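# Transfer 96-well plate from bench spot B1 to nest N1

## Task

Take the 96-well plate from bench position B1 and place it in the raised nest N1. It must rest level within the nest's locating features, with well A1 (the plate's cut-off corner) at the nest corner labelled A1. Dropping it a few millimetres into N1 is acceptable, but a much higher drop there fails. The plate must stay in place on its own, so release it and move the gripper away at the end.

## Robot and tools

ROBOT. Two Kinova Gen3 seven-joint arms, left_arm and right_arm, each with a Robotiq 2F-85 parallel gripper and a wrist camera. The names are labels only and do not mean image sides. Base roots in the scene frame: left_arm at (+0.043, +0.300, 0) m, right_arm at (-0.054, -0.267, 0) m, both facing almost straight along +x. Either arm may do the job, and the idle one can be parked out of the way. Keep the arms from striking or pressing on each other.

FRAMES. The scene frame has its origin on the table top between the bases, +z up, +x out over the table, and left_arm on the +y side. Each gripper has its own axes: +z runs along the fingers away from the wrist, and the pads close along y. The reported end_effector_position is the point midway between the pads when closed. Closed fingertips reach about 19 mm past it, open ones about 6 mm. Closing also pushes the pads about 13 mm further out, so allow that clearance above a surface. Reported hand positions can be slightly wrong, more so at long reach.

ROW FORMAT (used by execute_actions and move). One flat list of 16 numbers covering both arms, each in [-1, 1]: left dx, dy, dz, rx, ry, rz, left gripper position, left speed, then the same eight for the right arm. dx..rz are an offset, not a pose: a relative displacement in that gripper's own axes, counted from its measured pose at the start of the action. The scale is 1.0 = 0.6 m for dx, dy, dz and 1.0 = 180 degrees for the rotation vector rx, ry, rz. Gripper position is absolute: +1 fully open (85 mm), 0 about 41 mm, about -0.8 pads touching, -1 closes until blocked. Gripper speed: -1 about 20 mm/s, 0 about 85, +1 about 150. Grip force is set by the arm, roughly 190-235 N per pad. To keep a gripper as is, repeat its previous position and speed; a 0 is itself a command. An arm meant to stay still gets zero offsets.

execute_actions(actions): a list of actions; each action is a table of up to 15 rows, one per 1/30 s step, and a short table repeats its final row to fill 15 steps. Every row in an action is measured from that action's start pose, not from the preceding row. Each step the command is clipped to within 70 mm and 16 degrees of the current measured pose, so large offsets need several actions. An empty list just returns state and images.

move(target, speed, blocking): target is one 16-number row as above, offsets measured from the pose in the latest result showing one. Each gripper follows a straight path; both arms finish together in 0.5-10 s, stopping short if longer. speed is m/s, 0.002 to 0.5, default 0.25 (rotation up to twice that in rad/s). Paths do not avoid obstacles; faster contact hits harder, and aiming further past a contact presses harder. blocking=false returns after 0.5 s while motion continues; until an end is reported, use wait or stop before new rows or moves.

wait(seconds): 0 to 10; the arms hold their last command and a running move continues. stop(): brakes a running move (needs room to stop); fingers keep moving. zoom_image(camera, region): camera is cam_left_wrist or cam_right_wrist (both 504x504); region [x0, y0, x1, y1] in pixels from the top-left, at most 504 by 504. read_manual(section): only "licences", no motion. finished_scene(scene): pass the current scene number; irreversible, and the plate must already be placed and stable.

RESULTS. State line per arm: gripper position (m) and quat_wxyz in the scene frame. "Hand target" is the pose each controller is driving to. "pose unreachable" means the clearance check altered or blocked that arm's command. The move: line gives the ending (done, off_target, moving, held, fault) plus limits; paced = command clipped, held = some steps blocked, after which the arm may surge faster than speed. Per-gripper distance to target is listed. position_measured_pct is about 50 - 50 x finger position, 0 when fully open; stopping below about 90 short of the request means something is held or blocking, about 90 or above means pads met on nothing or something tiny.

GRIPPING. Fully open pads span the plate body across its width but not its base flange, so grasp above the flange. Close with -1 and keep sending -1 while carrying. For gentler grip, open then close just slightly narrower than the object. Fingers re-close by themselves if the object slips or yields. Release by commanding wider than the plate, then lift clear.

HAZARDS. Joint load limits: 49.6 N m for the first four joints, 31.2 for the wrist joints, held weight included; exceeding one freezes that arm 10 s and drops the rest of the call. Holding a load heats motors: MOTOR HOT appears from 60 °C, and at 75 °C an OVER-TEMPERATURE FAULT makes the arm brake weakly and sag. Avoid drops, slips, slams, hard pushes and anything leaving the table. Loose objects may get an occasional nudge. The robot keeps executing the last command while replies are written.

Each tool is called after "Request:" by a JSON object that holds its "api" and its "payload", one argument or row to a line.

## Session

Request:
{"api": "execute_actions", "payload": {
  "actions": []
}}

Scene clock: 0.00 s.
left_arm: end_effector_position=(+0.4935, +0.3050, +0.1993) position_measured_pct=0.0 end_effector_quat_wxyz=(-0.001, -0.005, +1.000, -0.000) | right_arm: end_effector_position=(+0.3293, +0.1706, +0.1579) position_measured_pct=0.0 end_effector_quat_wxyz=(-0.391, +0.630, -0.576, +0.345)
Joint positions: left_arm=[-0.057  0.435  0.001  1.655 -0.     1.053  1.514] | right_arm=[-1.713  0.845  0.513  1.964  1.524  0.668  0.424]
Joint velocities: left_arm=[-0.001  0.    -0.001  0.001  0.    -0.    -0.   ] | right_arm=[-0.    -0.002 -0.    -0.001 -0.001  0.001 -0.001]
Motor temperatures (°C, as the motors report them): left_arm=[33 33 31 32 40 38 40] | right_arm=[34 28 33 32 39 38 41]
Hand target (left_arm): +0.493, +0.305, +0.199; -0.001, -0.005, +1.000, -0.000
Hand target (right_arm): +0.329, +0.171, +0.158; -0.391, +0.630, -0.576, +0.345

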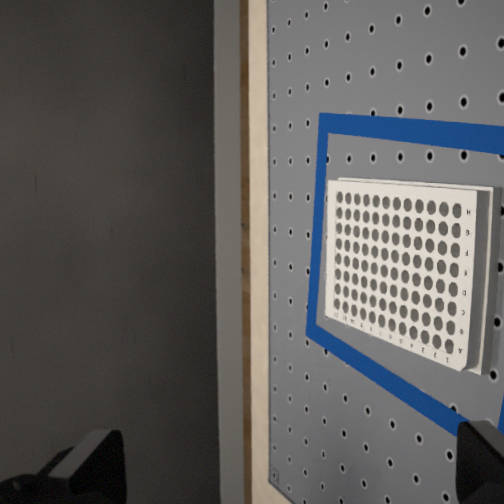

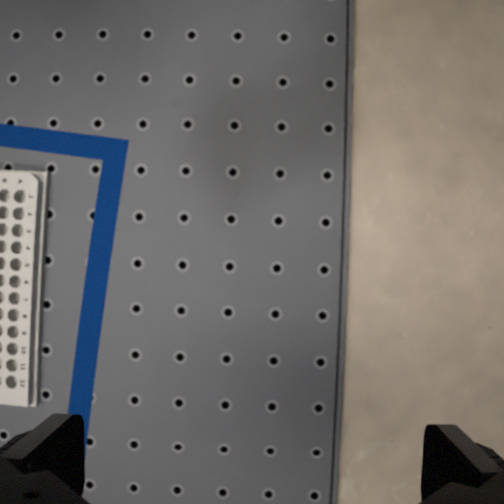

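Request:
{"api": "zoom_image", "payload": {
  "camera": "cam_left_wrist",
  "region": [0, 0, 504, 504]
}}

Request:
{"api": "zoom_image", "payload": {
  "camera": "cam_right_wrist",
  "region": [0, 0, 504, 504]
}}

Region (0, 0, 504, 504) of cam_left_wrist's 504x504 image, scaled by 1.000.

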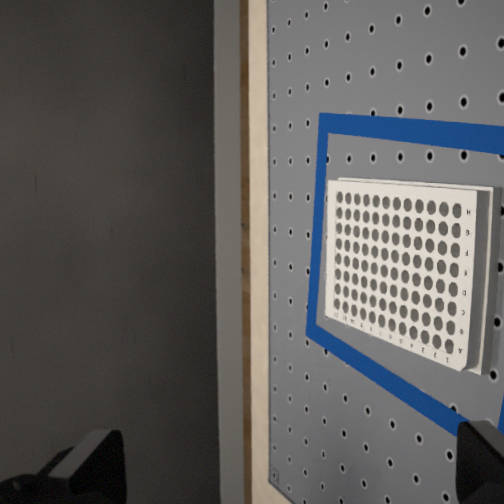

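Region (0, 0, 504, 504) of cam_right_wrist's 504x504 image, scaled by 1.000.

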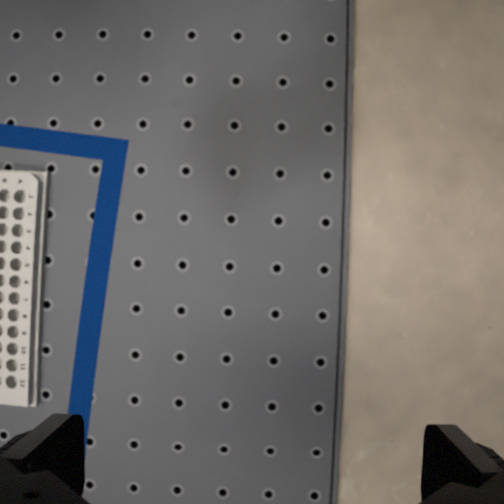

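Request:
{"api": "move", "payload": {
  "target": [0,0,-0.25,0,0,0,1,0, 0.609,-0.277,-0.211,-0.35,0,0,1,0],
  "speed": 0.2
}}

Scene clock: 7.87 s.
left_arm: end_effector_position=(+0.4936, +0.3050, +0.3494) position_measured_pct=0.0 end_effector_quat_wxyz=(-0.001, -0.005, +1.000, -0.000) | right_arm: end_effector_position=(+0.3286, -0.2024, +0.3574) position_measured_pct=0.0 end_effector_quat_wxyz=(-0.005, +0.741, -0.671, -0.006)
Joint positions: left_arm=[-0.064  0.331  0.011  1.31  -0.003  1.502  1.517] | right_arm=[-0.761  0.205  0.69   1.507 -0.146  1.477  3.17 ]
Joint velocities: left_arm=[ 0.001  0.001  0.     0.    -0.    -0.     0.   ] | right_arm=[ 0.009  0.015  0.015 -0.004 -0.003  0.003  0.003]
Motor temperatures (°C, as the motors report them): left_arm=[33 34 31 32 40 38 40] | right_arm=[34 28 33 32 39 39 41]
Hand target (left_arm): +0.494, +0.305, +0.349; -0.001, -0.005, +1.000, -0.000
Hand target (right_arm): +0.329, -0.203, +0.357; -0.004, +0.741, -0.672, -0.006
Off the commanded pose (left_arm): 0.000 m, 0 deg.
Off the commanded pose (right_arm): 0.003 m, 0 deg.
move: done

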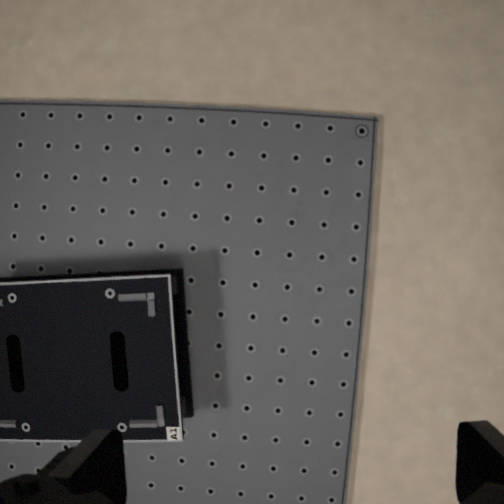

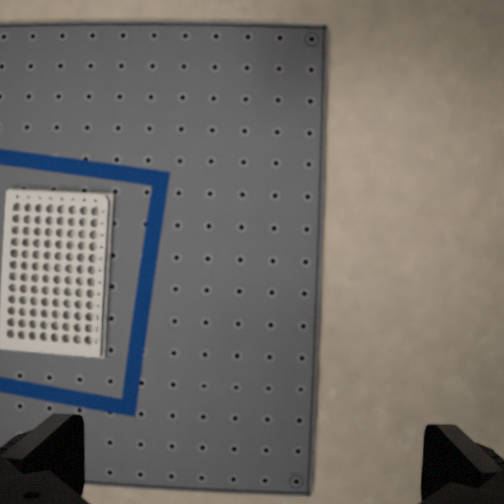

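Request:
{"api": "move", "payload": {
  "target": [0.067,-0.258,0.333,0,0,0,1,0, -0.111,-0.228,0.083,0,0,0.031,1,0],
  "speed": 0.25
}}

Scene clock: 13.27 s.
left_arm: end_effector_position=(+0.4551, +0.1497, +0.1498) position_measured_pct=0.0 end_effector_quat_wxyz=(-0.000, -0.005, +1.000, -0.000) | right_arm: end_effector_position=(+0.4578, -0.1217, +0.3085) position_measured_pct=0.0 end_effector_quat_wxyz=(-0.005, +0.708, -0.706, -0.006)
Joint positions: left_arm=[ 0.253  0.478  0.071  1.774 -0.04   0.891  1.912] | right_arm=[-0.637  0.602  0.646  1.124 -0.364  1.52   3.08 ]
Joint velocities: left_arm=[ 0.004  0.005  0.005  0.001 -0.003  0.     0.003] | right_arm=[ 0.006  0.009  0.002 -0.003  0.001  0.     0.   ]
Motor temperatures (°C, as the motors report them): left_arm=[33 34 31 32 40 38 40] | right_arm=[34 28 33 32 39 39 41]
Hand target (left_arm): +0.455, +0.149, +0.150; -0.001, -0.005, +1.000, -0.000
Hand target (right_arm): +0.458, -0.122, +0.308; -0.004, +0.708, -0.706, -0.006
Off the commanded pose (left_arm): 0.000 m, 0 deg.
Off the commanded pose (right_arm): 0.000 m, 0 deg.
move: done

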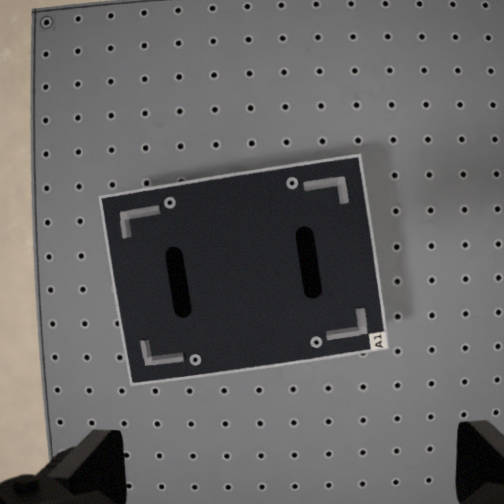

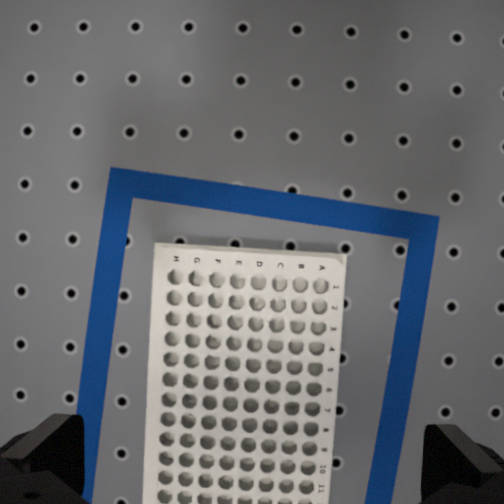

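Request:
{"api": "zoom_image", "payload": {
  "camera": "cam_right_wrist",
  "region": [126, 220, 378, 472]
}}

Request:
{"api": "zoom_image", "payload": {
  "camera": "cam_right_wrist",
  "region": [0, 380, 504, 504]
}}

Request:
{"api": "zoom_image", "payload": {
  "camera": "cam_left_wrist",
  "region": [90, 120, 410, 440]
}}

Region (126, 220, 378, 472) of cam_right_wrist's 504x504 image, scaled by 2.000.

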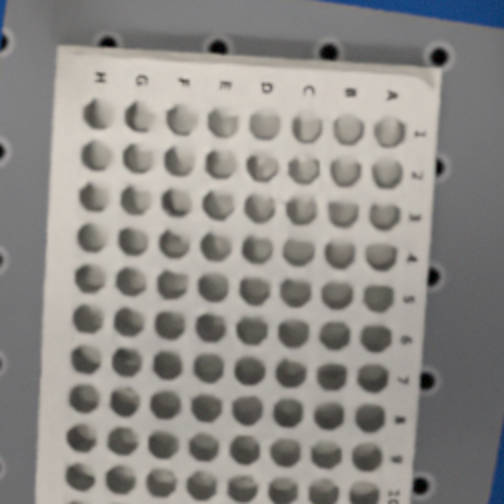

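Region (0, 380, 504, 504) of cam_right_wrist's 504x504 image, scaled by 1.000; it fills the top 124 rows of this view, and the rest is white.

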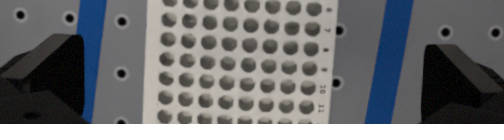

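Region (90, 120, 410, 440) of cam_left_wrist's 504x504 image, scaled by 1.575.

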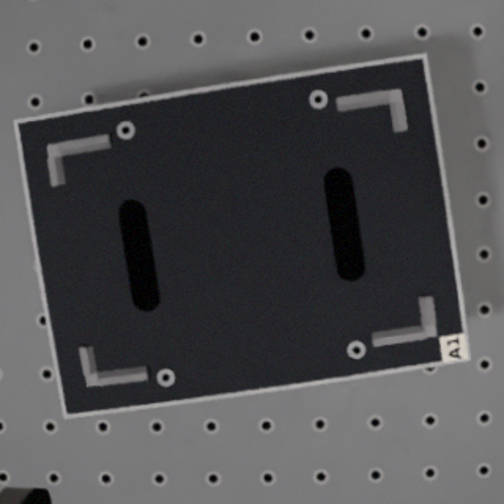

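Request:
{"api": "zoom_image", "payload": {
  "camera": "cam_right_wrist",
  "region": [30, 400, 114, 484]
}}

Request:
{"api": "zoom_image", "payload": {
  "camera": "cam_right_wrist",
  "region": [400, 400, 484, 484]
}}

Region (30, 400, 114, 484) of cam_right_wrist's 504x504 image, scaled by 6.000.

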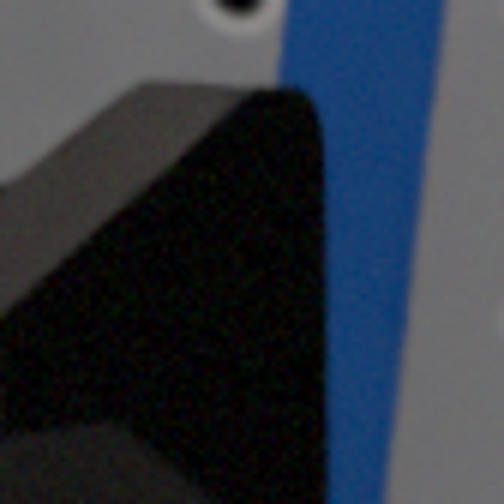

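Region (400, 400, 484, 484) of cam_right_wrist's 504x504 image, scaled by 6.000.

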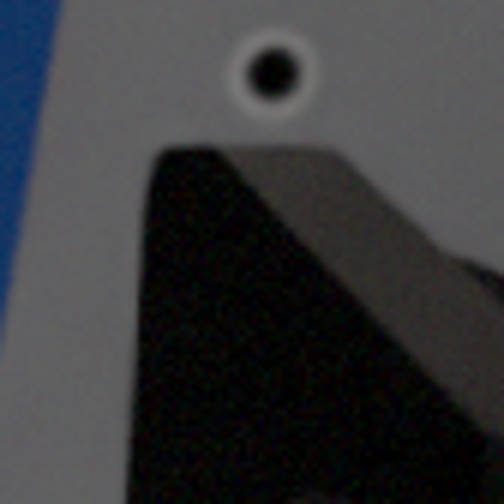

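Request:
{"api": "move", "payload": {
  "target": [-0.0187,-0.012,0.133,0,0,0.0097,1,0, 0.399,-0.004,0.106,0,-0.333,0,1,0],
  "speed": 0.3
}}

Scene clock: 22.10 s.
left_arm: end_effector_position=(+0.4663, +0.1426, +0.0699) position_measured_pct=0.0 end_effector_quat_wxyz=(-0.000, +0.010, +1.000, -0.001) | right_arm: end_effector_position=(+0.4584, -0.3599, +0.2388) position_measured_pct=0.0 end_effector_quat_wxyz=(-0.357, +0.610, -0.610, -0.360)
Joint positions: left_arm=[ 0.266  0.638  0.065  1.814 -0.059  0.692  1.905] | right_arm=[ 0.441  0.983  0.327  1.06  -1.042  1.919  3.928]
Joint velocities: left_arm=[ 0.001  0.     0.002  0.001 -0.    -0.    -0.   ] | right_arm=[ 0.002  0.004  0.001 -0.001 -0.     0.001  0.001]
Motor temperatures (°C, as the motors report them): left_arm=[33 34 31 32 40 38 40] | right_arm=[34 29 33 32 39 39 41]
Hand target (left_arm): +0.466, +0.143, +0.070; -0.000, +0.010, +1.000, -0.001
Hand target (right_arm): +0.458, -0.360, +0.239; -0.357, +0.609, -0.610, -0.360
Off the commanded pose (left_arm): 0.000 m, 0 deg.
Off the commanded pose (right_arm): 0.003 m, 0 deg.
move: done

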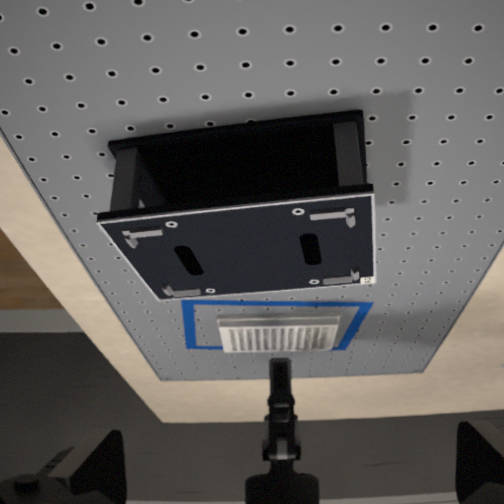

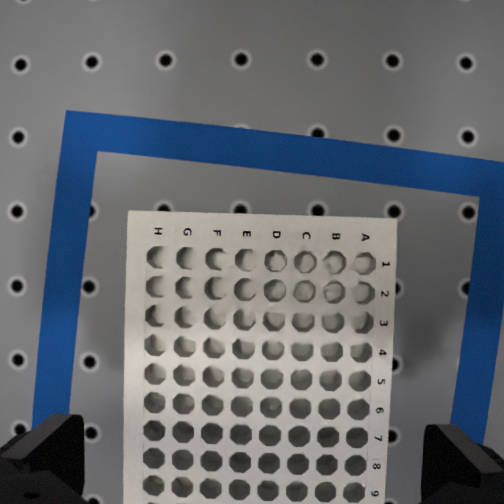

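Request:
{"api": "zoom_image", "payload": {
  "camera": "cam_right_wrist",
  "region": [110, 200, 414, 504]
}}

Region (110, 200, 414, 504) of cam_right_wrist's 504x504 image, scaled by 1.658.

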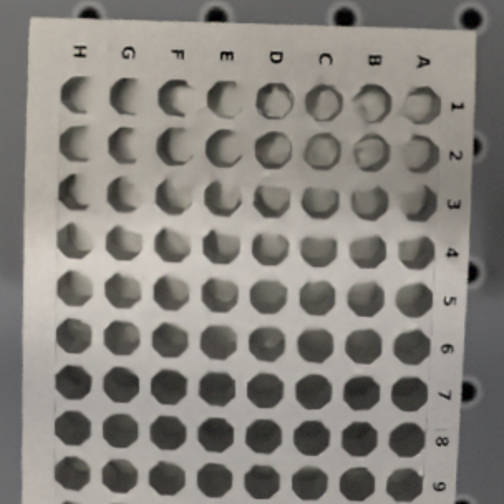

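Request:
{"api": "move", "payload": {
  "target": [0.0015,0,0.055,0,0,0,1,0, 0,0,0,0,0,0,1,0],
  "speed": 0.1
}}

Request:
{"api": "zoom_image", "payload": {
  "camera": "cam_right_wrist",
  "region": [60, 180, 452, 504]
}}

Scene clock: 24.40 s.
left_arm: end_effector_position=(+0.4655, +0.1426, +0.0371) position_measured_pct=0.0 end_effector_quat_wxyz=(-0.000, +0.010, +1.000, -0.001) | right_arm: end_effector_position=(+0.4584, -0.3599, +0.2388) position_measured_pct=0.0 end_effector_quat_wxyz=(-0.357, +0.610, -0.610, -0.360)
Joint positions: left_arm=[ 0.272  0.701  0.058  1.837 -0.064  0.605  1.909] | right_arm=[ 0.441  0.983  0.327  1.06  -1.042  1.919  3.928]
Joint velocities: left_arm=[-0.     0.004  0.     0.     0.    -0.     0.   ] | right_arm=[ 0.     0.    -0.     0.002 -0.     0.001 -0.001]
Motor temperatures (°C, as the motors report them): left_arm=[33 34 31 32 40 38 40] | right_arm=[34 29 33 32 39 39 41]
Hand target (left_arm): +0.465, +0.143, +0.037; -0.000, +0.010, +1.000, -0.001
Hand target (right_arm): +0.458, -0.360, +0.239; -0.357, +0.610, -0.610, -0.360
Off the commanded pose (left_arm): 0.000 m, 0 deg.
Off the commanded pose (right_arm): 0.000 m, 0 deg.
move: done

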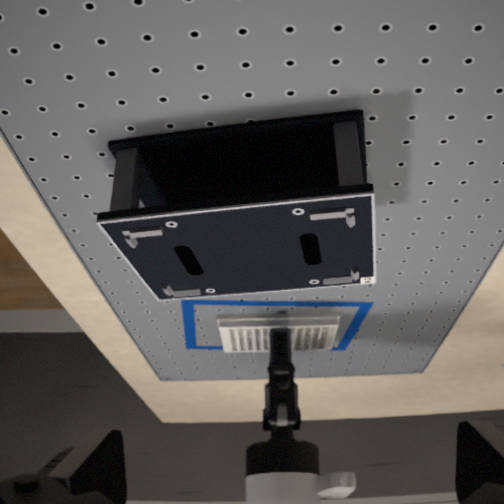

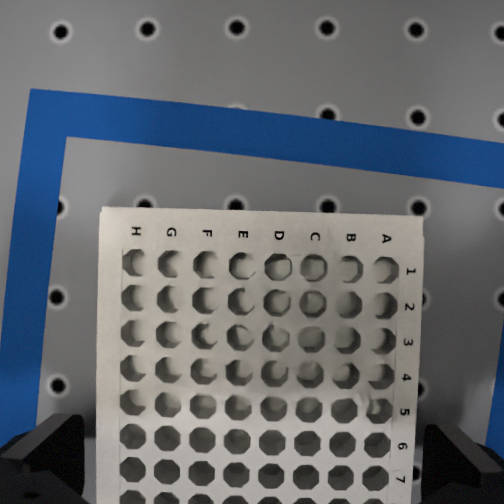

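Region (60, 180, 452, 504) of cam_right_wrist's 504x504 image, scaled by 1.286; it fills the top 417 rows of this view, and the rest is white.

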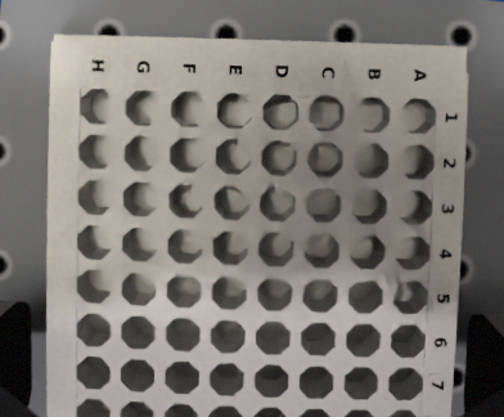

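Request:
{"api": "zoom_image", "payload": {
  "camera": "cam_right_wrist",
  "region": [60, 404, 160, 504]
}}

Request:
{"api": "zoom_image", "payload": {
  "camera": "cam_right_wrist",
  "region": [350, 404, 450, 504]
}}

Request:
{"api": "zoom_image", "payload": {
  "camera": "cam_left_wrist",
  "region": [210, 290, 350, 400]
}}

Region (60, 404, 160, 504) of cam_right_wrist's 504x504 image, scaled by 5.040.

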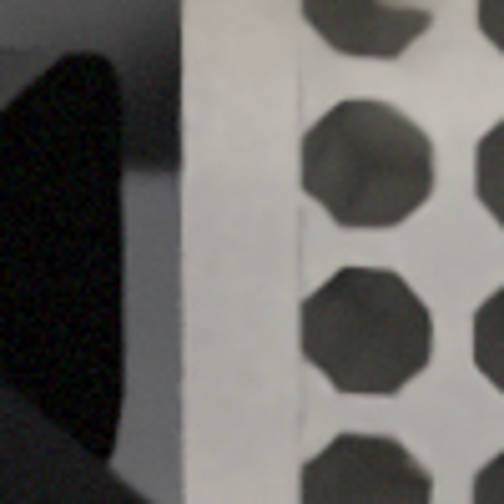

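Region (350, 404, 450, 504) of cam_right_wrist's 504x504 image, scaled by 5.040.

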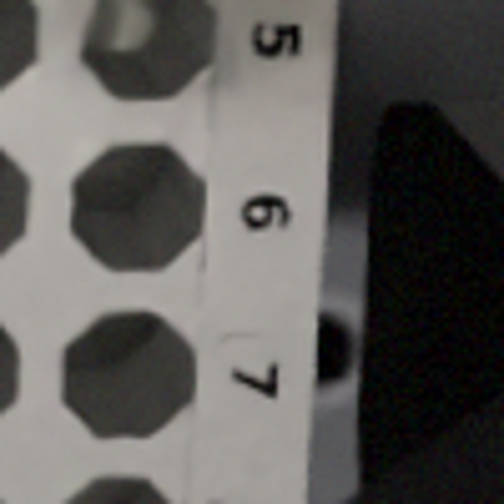

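Region (210, 290, 350, 400) of cam_left_wrist's 504x504 image, scaled by 3.600; it fills the top 396 rows of this view, and the rest is white.

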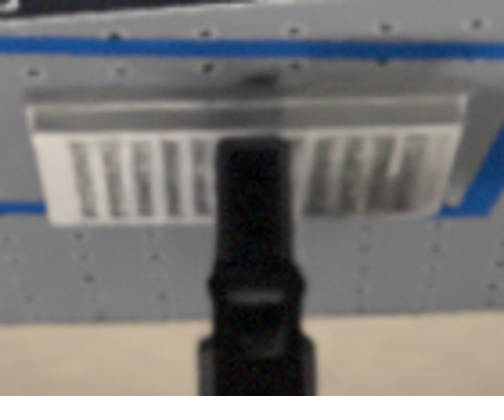

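Request:
{"api": "move", "payload": {
  "target": [0,0.0005,0.0208,0,0,0,1,0, 0,0,0,0,0,0,1,0],
  "speed": 0.04
}}

Request:
{"api": "zoom_image", "payload": {
  "camera": "cam_left_wrist",
  "region": [210, 290, 350, 400]
}}

Scene clock: 27.60 s.
left_arm: end_effector_position=(+0.4656, +0.1428, +0.0247) position_measured_pct=0.0 end_effector_quat_wxyz=(+0.000, +0.010, +1.000, -0.001) | right_arm: end_effector_position=(+0.4584, -0.3599, +0.2388) position_measured_pct=0.0 end_effector_quat_wxyz=(-0.357, +0.610, -0.610, -0.360)
Joint positions: left_arm=[ 0.273  0.726  0.055  1.843 -0.065  0.574  1.91 ] | right_arm=[ 0.441  0.983  0.327  1.06  -1.042  1.919  3.928]
Joint velocities: left_arm=[ 0.     0.001 -0.001 -0.002 -0.     0.     0.   ] | right_arm=[-0.    -0.001 -0.    -0.001  0.    -0.001 -0.001]
Motor temperatures (°C, as the motors report them): left_arm=[33 34 31 32 40 38 40] | right_arm=[34 29 33 32 39 39 41]
Hand target (left_arm): +0.465, +0.143, +0.025; -0.000, +0.010, +1.000, -0.001
Hand target (right_arm): +0.458, -0.360, +0.239; -0.357, +0.610, -0.610, -0.360
Off the commanded pose (left_arm): 0.000 m, 0 deg.
Off the commanded pose (right_arm): 0.000 m, 0 deg.
move: done

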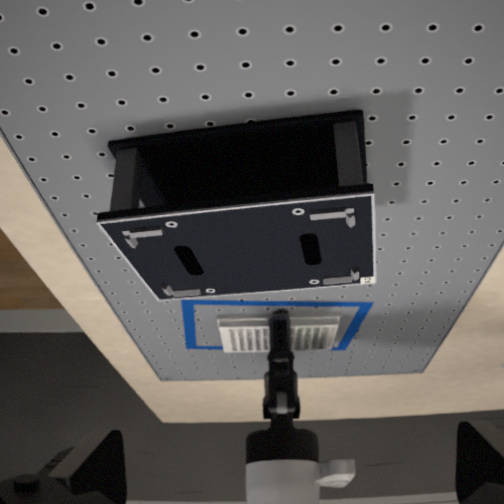

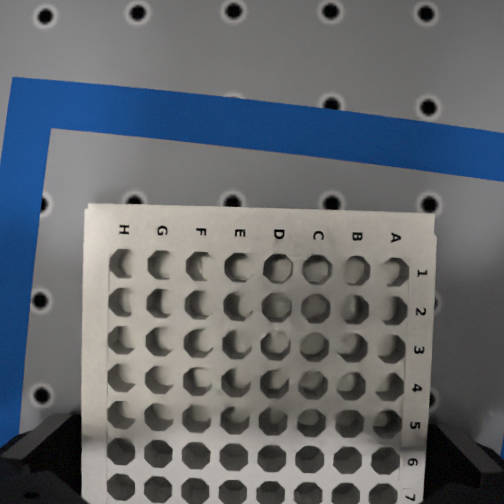

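Region (210, 290, 350, 400) of cam_left_wrist's 504x504 image, scaled by 3.600; it fills the top 396 rows of this view, and the rest is white.

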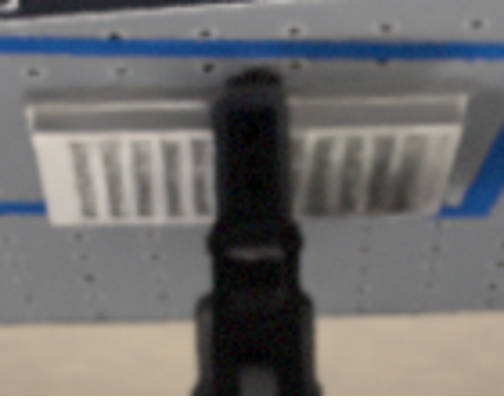

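Request:
{"api": "execute_actions", "payload": {
  "actions": [
    [[0,0,0,0,0,0,0.8,-0.8, 0,0,0,0,0,0,1,0]]
  ]
}}

Scene clock: 28.40 s.
left_arm: end_effector_position=(+0.4660, +0.1429, +0.0268) position_measured_pct=7.1 end_effector_quat_wxyz=(+0.001, +0.010, +1.000, -0.001) | right_arm: end_effector_position=(+0.4584, -0.3599, +0.2388) position_measured_pct=0.0 end_effector_quat_wxyz=(-0.357, +0.610, -0.610, -0.360)
Joint positions: left_arm=[ 0.273  0.721  0.055  1.843 -0.065  0.576  1.91 ] | right_arm=[ 0.441  0.983  0.327  1.06  -1.042  1.919  3.928]
Joint velocities: left_arm=[ 0.001  0.001  0.001  0.    -0.     0.001  0.   ] | right_arm=[ 0.     0.    -0.001  0.     0.001 -0.    -0.001]
Motor temperatures (°C, as the motors report them): left_arm=[33 34 31 32 40 38 40] | right_arm=[34 29 33 32 39 39 41]
Hand target (left_arm): +0.466, +0.143, +0.025; +0.000, +0.010, +1.000, -0.001
Hand target (right_arm): +0.458, -0.360, +0.239; -0.357, +0.610, -0.610, -0.360
Off the commanded pose (left_arm): 0.002 m, 0 deg.
Off the commanded pose (right_arm): 0.000 m, 0 deg.

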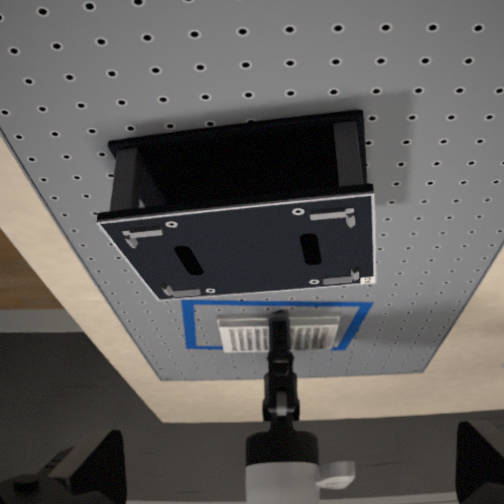

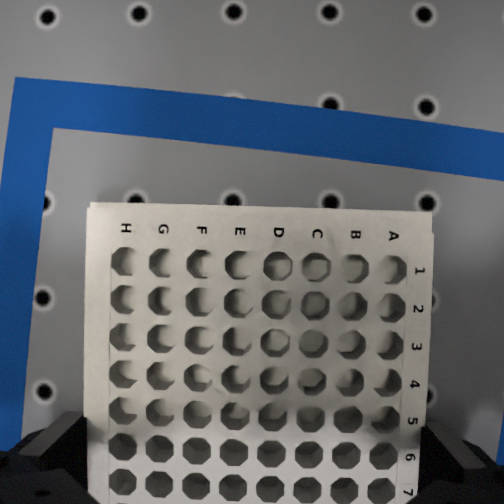

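Request:
{"api": "move", "payload": {
  "target": [0,-0.06,-0.2,0,0,0,0.8,-0.8, 0,0,0,0,0,0,1,0],
  "speed": 0.15
}}

Scene clock: 30.93 s.
left_arm: end_effector_position=(+0.4651, +0.1071, +0.1468) position_measured_pct=7.1 end_effector_quat_wxyz=(+0.001, +0.010, +1.000, -0.001) | right_arm: end_effector_position=(+0.4584, -0.3599, +0.2388) position_measured_pct=0.0 end_effector_quat_wxyz=(-0.357, +0.610, -0.610, -0.360)
Joint positions: left_arm=[ 0.332  0.53   0.078  1.694 -0.049  0.918  1.97 ] | right_arm=[ 0.441  0.983  0.327  1.06  -1.042  1.919  3.928]
Joint velocities: left_arm=[ 0.001 -0.004  0.001 -0.001 -0.001 -0.001  0.001] | right_arm=[ 0.     0.     0.001  0.     0.    -0.     0.001]
Motor temperatures (°C, as the motors report them): left_arm=[33 34 31 32 40 38 40] | right_arm=[34 29 33 32 39 39 41]
Hand target (left_arm): +0.465, +0.107, +0.147; +0.001, +0.010, +1.000, -0.001
Hand target (right_arm): +0.458, -0.360, +0.239; -0.357, +0.610, -0.610, -0.360
Off the commanded pose (left_arm): 0.000 m, 0 deg.
Off the commanded pose (right_arm): 0.000 m, 0 deg.
move: done

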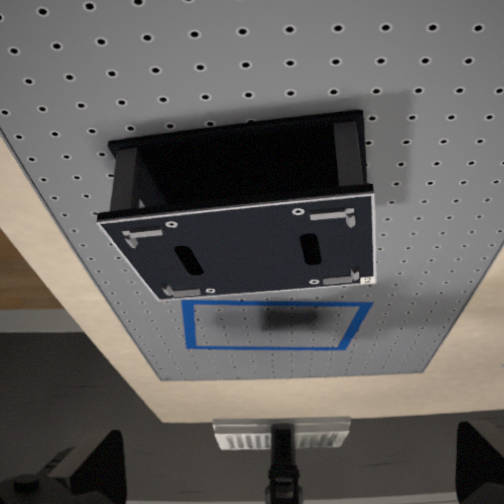

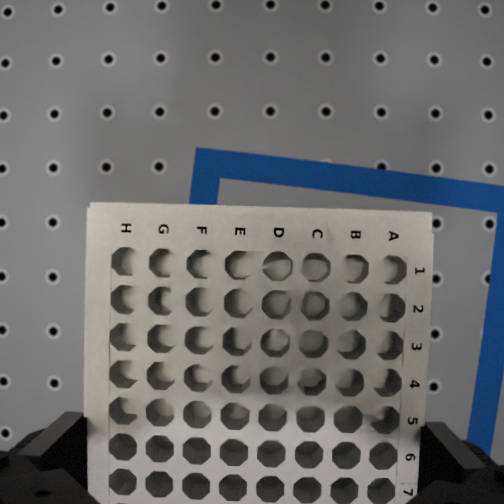

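Request:
{"api": "move", "payload": {
  "target": [-0.0924,-0.452,0,0,0,-0.0467,0.8,-0.8, 0,0,0,0,0,0,1,0],
  "speed": 0.2
}}

Scene clock: 34.60 s.
left_arm: end_effector_position=(+0.5155, -0.1649, +0.1479) position_measured_pct=7.1 end_effector_quat_wxyz=(+0.001, -0.064, +0.998, -0.001) | right_arm: end_effector_position=(+0.4584, -0.3599, +0.2388) position_measured_pct=0.0 end_effector_quat_wxyz=(-0.357, +0.610, -0.610, -0.360)
Joint positions: left_arm=[ 0.727  0.992  0.071  0.762 -0.06   1.386  2.465] | right_arm=[ 0.441  0.983  0.327  1.06  -1.042  1.919  3.928]
Joint velocities: left_arm=[ 0.002  0.017  0.001 -0.01  -0.     0.003  0.   ] | right_arm=[-0.    -0.    -0.001  0.     0.     0.    -0.001]
Motor temperatures (°C, as the motors report them): left_arm=[33 34 31 32 40 38 40] | right_arm=[34 29 33 32 39 39 41]
Hand target (left_arm): +0.515, -0.165, +0.147; +0.001, -0.064, +0.998, -0.001
Hand target (right_arm): +0.458, -0.360, +0.239; -0.357, +0.610, -0.610, -0.360
Off the commanded pose (left_arm): 0.001 m, 0 deg.
Off the commanded pose (right_arm): 0.000 m, 0 deg.
move: done

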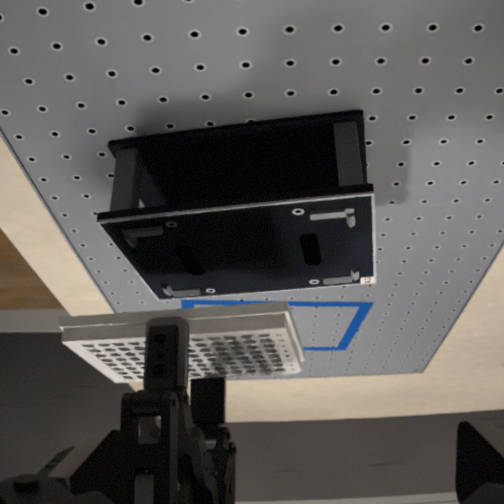

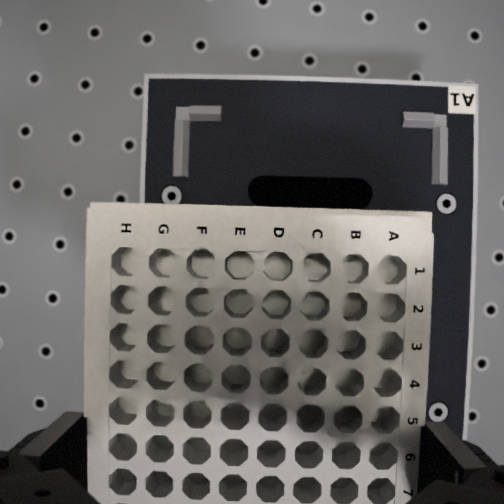

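Request:
{"api": "execute_actions", "payload": {
  "actions": []
}}

Request:
{"api": "zoom_image", "payload": {
  "camera": "cam_right_wrist",
  "region": [140, 70, 280, 210]
}}

Request:
{"api": "zoom_image", "payload": {
  "camera": "cam_right_wrist",
  "region": [350, 80, 490, 220]
}}

Scene clock: 35.67 s.
left_arm: end_effector_position=(+0.5153, -0.1650, +0.1469) position_measured_pct=7.1 end_effector_quat_wxyz=(+0.001, -0.064, +0.998, -0.001) | right_arm: end_effector_position=(+0.4584, -0.3599, +0.2388) position_measured_pct=0.0 end_effector_quat_wxyz=(-0.357, +0.610, -0.610, -0.360)
Joint positions: left_arm=[ 0.727  0.993  0.071  0.761 -0.06   1.386  2.465] | right_arm=[ 0.441  0.983  0.327  1.06  -1.042  1.919  3.928]
Joint velocities: left_arm=[ 0.    -0.     0.    -0.    -0.     0.001 -0.   ] | right_arm=[-0.    -0.001  0.001 -0.     0.     0.001  0.   ]
Motor temperatures (°C, as the motors report them): left_arm=[33 34 31 32 40 38 40] | right_arm=[34 29 33 32 39 39 41]
Hand target (left_arm): +0.515, -0.165, +0.147; +0.001, -0.064, +0.998, -0.001
Hand target (right_arm): +0.458, -0.360, +0.239; -0.357, +0.610, -0.610, -0.360
Off the commanded pose (left_arm): 0.000 m, 0 deg.
Off the commanded pose (right_arm): 0.000 m, 0 deg.

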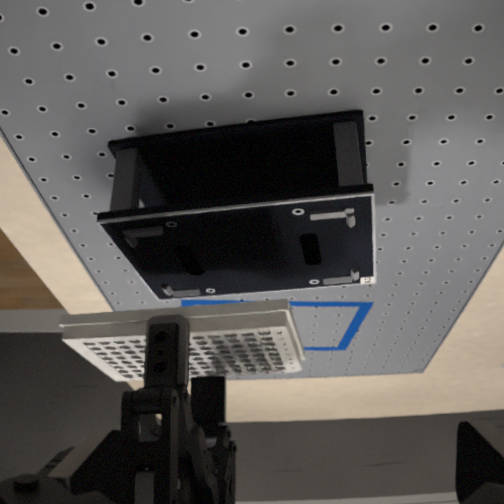

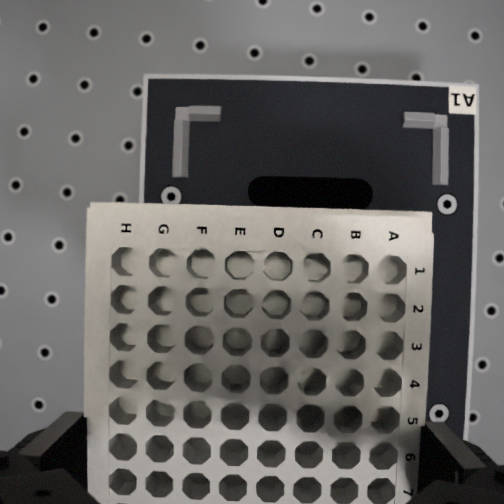

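Region (140, 70, 280, 210) of cam_right_wrist's 504x504 image, scaled by 3.600.

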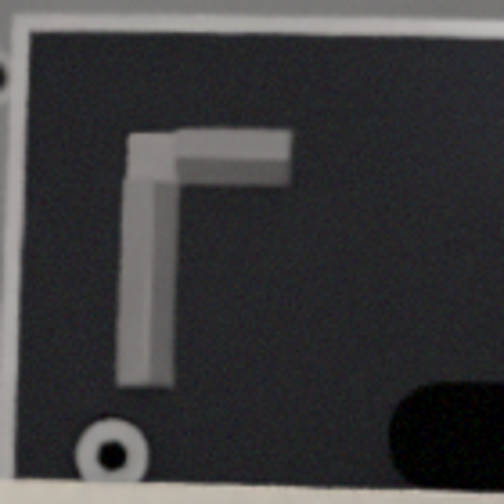

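Region (350, 80, 490, 220) of cam_right_wrist's 504x504 image, scaled by 3.600.

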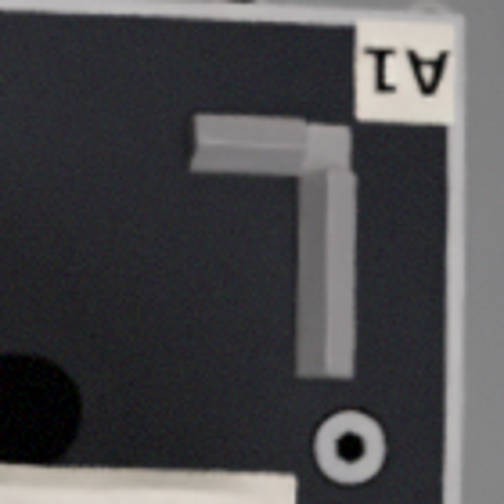

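Request:
{"api": "move", "payload": {
  "target": [0.0427,0.0275,0.06,0,0,0,0.8,-0.8, 0,0,0,0,0,0,1,0],
  "speed": 0.08
}}

Request:
{"api": "wait", "payload": {
  "seconds": 0.3
}}

Request:
{"api": "zoom_image", "payload": {
  "camera": "cam_right_wrist",
  "region": [60, 140, 160, 240]
}}

Request:
{"api": "zoom_image", "payload": {
  "camera": "cam_right_wrist",
  "region": [360, 150, 460, 250]
}}

Scene clock: 39.27 s.
left_arm: end_effector_position=(+0.4878, -0.1520, +0.1105) position_measured_pct=7.1 end_effector_quat_wxyz=(+0.001, -0.064, +0.998, -0.001) | right_arm: end_effector_position=(+0.4584, -0.3599, +0.2388) position_measured_pct=0.0 end_effector_quat_wxyz=(-0.357, +0.610, -0.610, -0.360)
Joint positions: left_arm=[ 0.737  0.939  0.064  0.998 -0.056  1.204  2.483] | right_arm=[ 0.441  0.983  0.327  1.06  -1.042  1.919  3.928]
Joint velocities: left_arm=[ 0.001 -0.006  0.001  0.002  0.    -0.     0.   ] | right_arm=[-0.    -0.001  0.001 -0.001 -0.001 -0.001  0.001]
Motor temperatures (°C, as the motors report them): left_arm=[33 34 31 32 40 38 40] | right_arm=[34 29 33 33 39 39 41]
Hand target (left_arm): +0.488, -0.152, +0.111; +0.001, -0.064, +0.998, -0.001
Hand target (right_arm): +0.458, -0.360, +0.239; -0.357, +0.610, -0.610, -0.360
Off the commanded pose (left_arm): 0.000 m, 0 deg.
Off the commanded pose (right_arm): 0.000 m, 0 deg.
move: done

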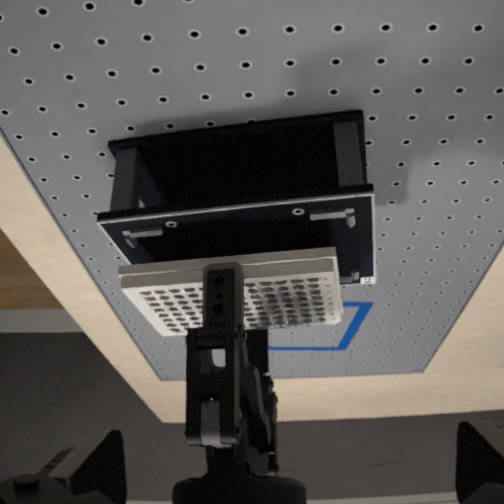

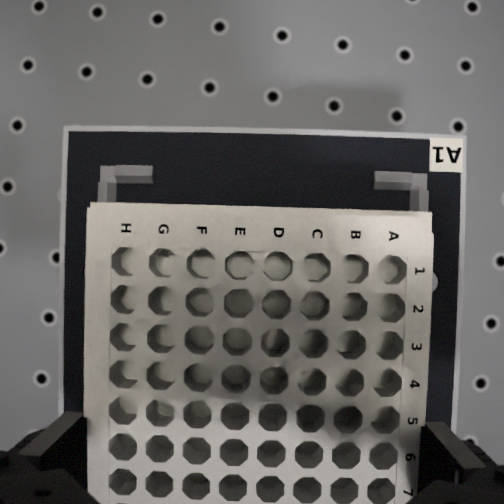

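Scene clock: 39.57 s.
left_arm: end_effector_position=(+0.4879, -0.1521, +0.1108) position_measured_pct=7.1 end_effector_quat_wxyz=(+0.001, -0.064, +0.998, -0.001) | right_arm: end_effector_position=(+0.4584, -0.3599, +0.2388) position_measured_pct=0.0 end_effector_quat_wxyz=(-0.357, +0.610, -0.610, -0.360)
Joint positions: left_arm=[ 0.737  0.938  0.064  0.999 -0.056  1.204  2.483] | right_arm=[ 0.441  0.983  0.327  1.06  -1.042  1.919  3.928]
Joint velocities: left_arm=[ 0.    -0.001 -0.     0.001 -0.     0.     0.   ] | right_arm=[ 0.001  0.001 -0.001 -0.002  0.    -0.    -0.   ]
Motor temperatures (°C, as the motors report them): left_arm=[33 34 31 32 40 38 40] | right_arm=[34 29 33 33 39 39 41]
Hand target (left_arm): +0.488, -0.152, +0.111; +0.001, -0.064, +0.998, -0.001
Hand target (right_arm): +0.458, -0.360, +0.239; -0.357, +0.610, -0.610, -0.360
Off the commanded pose (left_arm): 0.000 m, 0 deg.
Off the commanded pose (right_arm): 0.000 m, 0 deg.
wait: 0.30 s; at rest by 0.17 s

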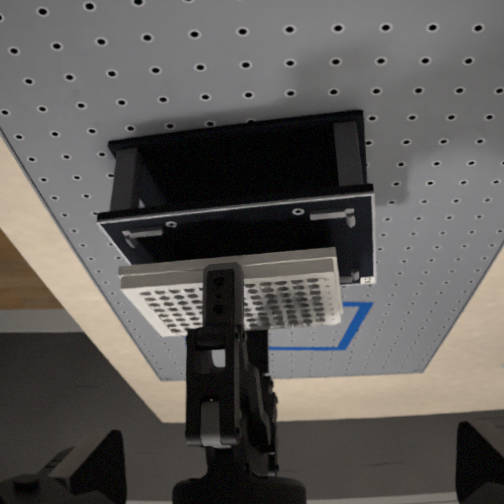

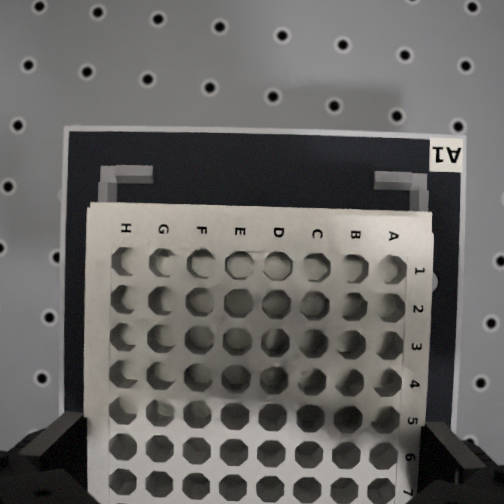

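Region (60, 140, 160, 240) of cam_right_wrist's 504x504 image, scaled by 5.040.

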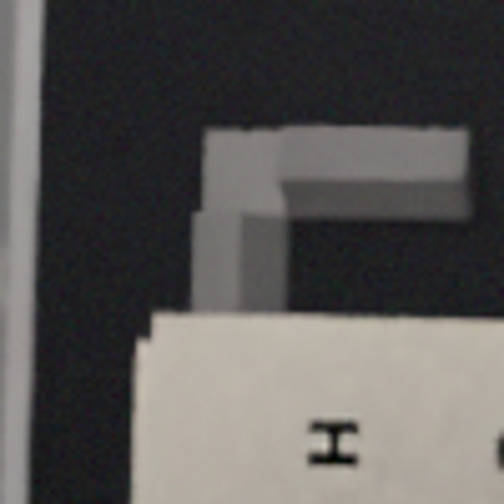

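Region (360, 150, 460, 250) of cam_right_wrist's 504x504 image, scaled by 5.040.

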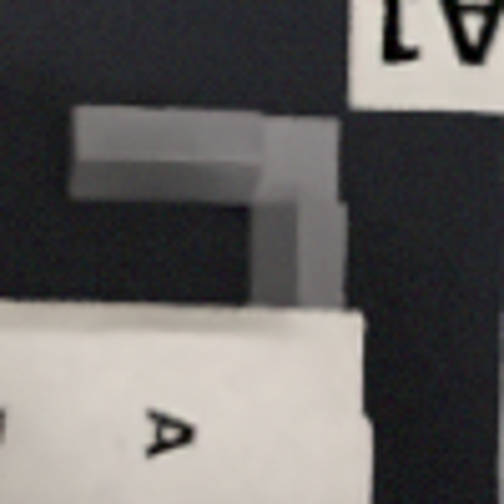

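Request:
{"api": "move", "payload": {
  "target": [0.012,0.0007,0.0217,0,0,-0.0011,0.8,-0.8, 0,0,0,0,0,0,1,0],
  "speed": 0.04
}}

Request:
{"api": "zoom_image", "payload": {
  "camera": "cam_right_wrist",
  "region": [40, 140, 180, 280]
}}

Request:
{"api": "zoom_image", "payload": {
  "camera": "cam_right_wrist",
  "region": [350, 150, 490, 290]
}}

Request:
{"api": "zoom_image", "payload": {
  "camera": "cam_left_wrist",
  "region": [90, 180, 390, 330]
}}

Scene clock: 43.63 s.
left_arm: end_effector_position=(+0.4807, -0.1526, +0.0977) position_measured_pct=7.1 end_effector_quat_wxyz=(+0.001, -0.065, +0.998, -0.001) | right_arm: end_effector_position=(+0.4584, -0.3599, +0.2388) position_measured_pct=0.0 end_effector_quat_wxyz=(-0.357, +0.610, -0.610, -0.360)
Joint positions: left_arm=[ 0.746  0.94   0.062  1.04  -0.054  1.161  2.496] | right_arm=[ 0.441  0.983  0.327  1.06  -1.042  1.919  3.928]
Joint velocities: left_arm=[ 0.001 -0.001 -0.001 -0.    -0.     0.    -0.   ] | right_arm=[ 0.    -0.    -0.    -0.001  0.     0.001  0.001]
Motor temperatures (°C, as the motors report them): left_arm=[33 34 31 32 40 38 40] | right_arm=[34 29 33 33 39 39 41]
Hand target (left_arm): +0.481, -0.153, +0.098; +0.001, -0.065, +0.998, -0.001
Hand target (right_arm): +0.458, -0.360, +0.239; -0.357, +0.610, -0.610, -0.360
Off the commanded pose (left_arm): 0.000 m, 0 deg.
Off the commanded pose (right_arm): 0.000 m, 0 deg.
move: done

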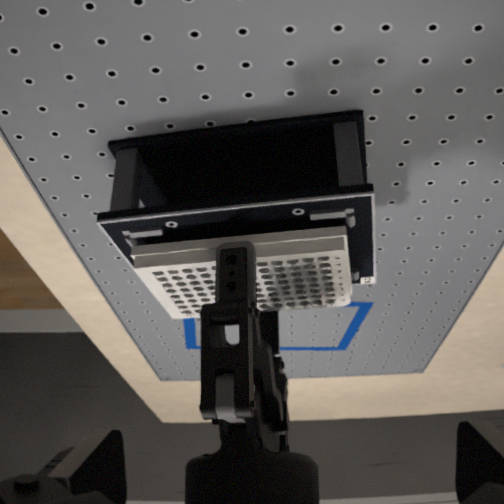

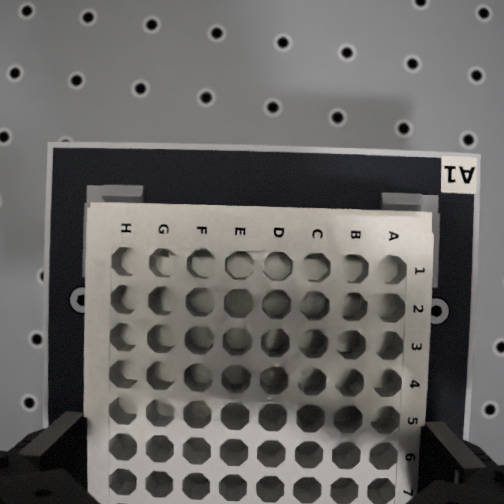

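Region (40, 140, 180, 280) of cam_right_wrist's 504x504 image, scaled by 3.600.

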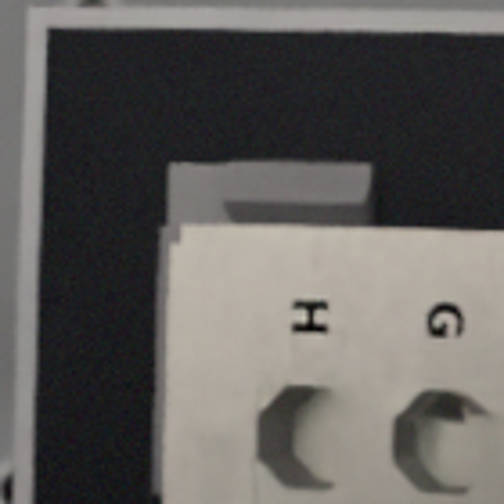

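Region (350, 150, 490, 290) of cam_right_wrist's 504x504 image, scaled by 3.600.

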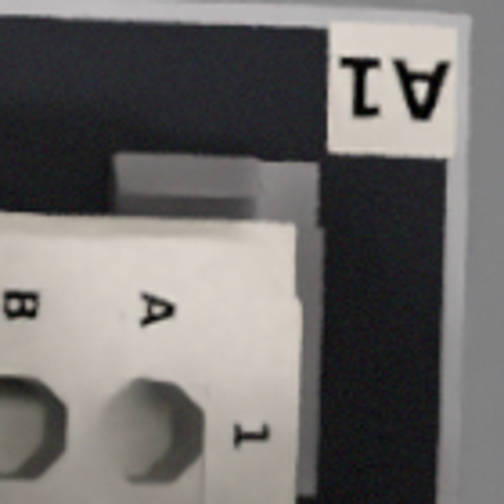

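Region (90, 180, 390, 330) of cam_left_wrist's 504x504 image, scaled by 1.680.

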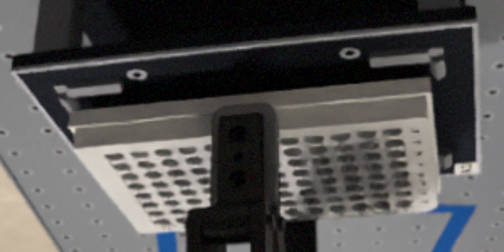

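Request:
{"api": "zoom_image", "payload": {
  "camera": "cam_left_wrist",
  "region": [110, 210, 190, 290]
}}

Request:
{"api": "zoom_image", "payload": {
  "camera": "cam_left_wrist",
  "region": [300, 195, 380, 295]
}}

Region (110, 210, 190, 290) of cam_left_wrist's 504x504 image, scaled by 6.300.

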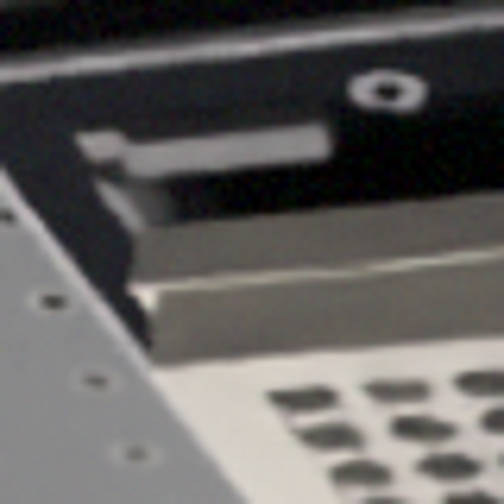

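Region (300, 195, 380, 295) of cam_left_wrist's 504x504 image, scaled by 5.040; it fills the left 403 columns of this view, and the rest is white.

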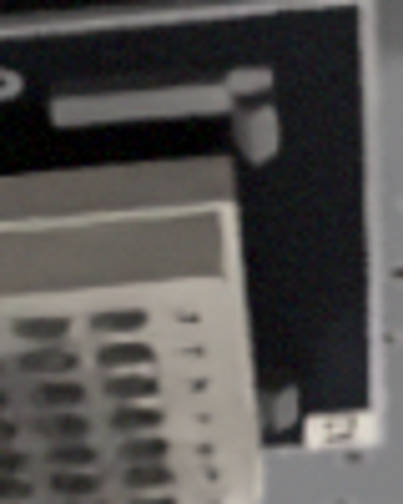

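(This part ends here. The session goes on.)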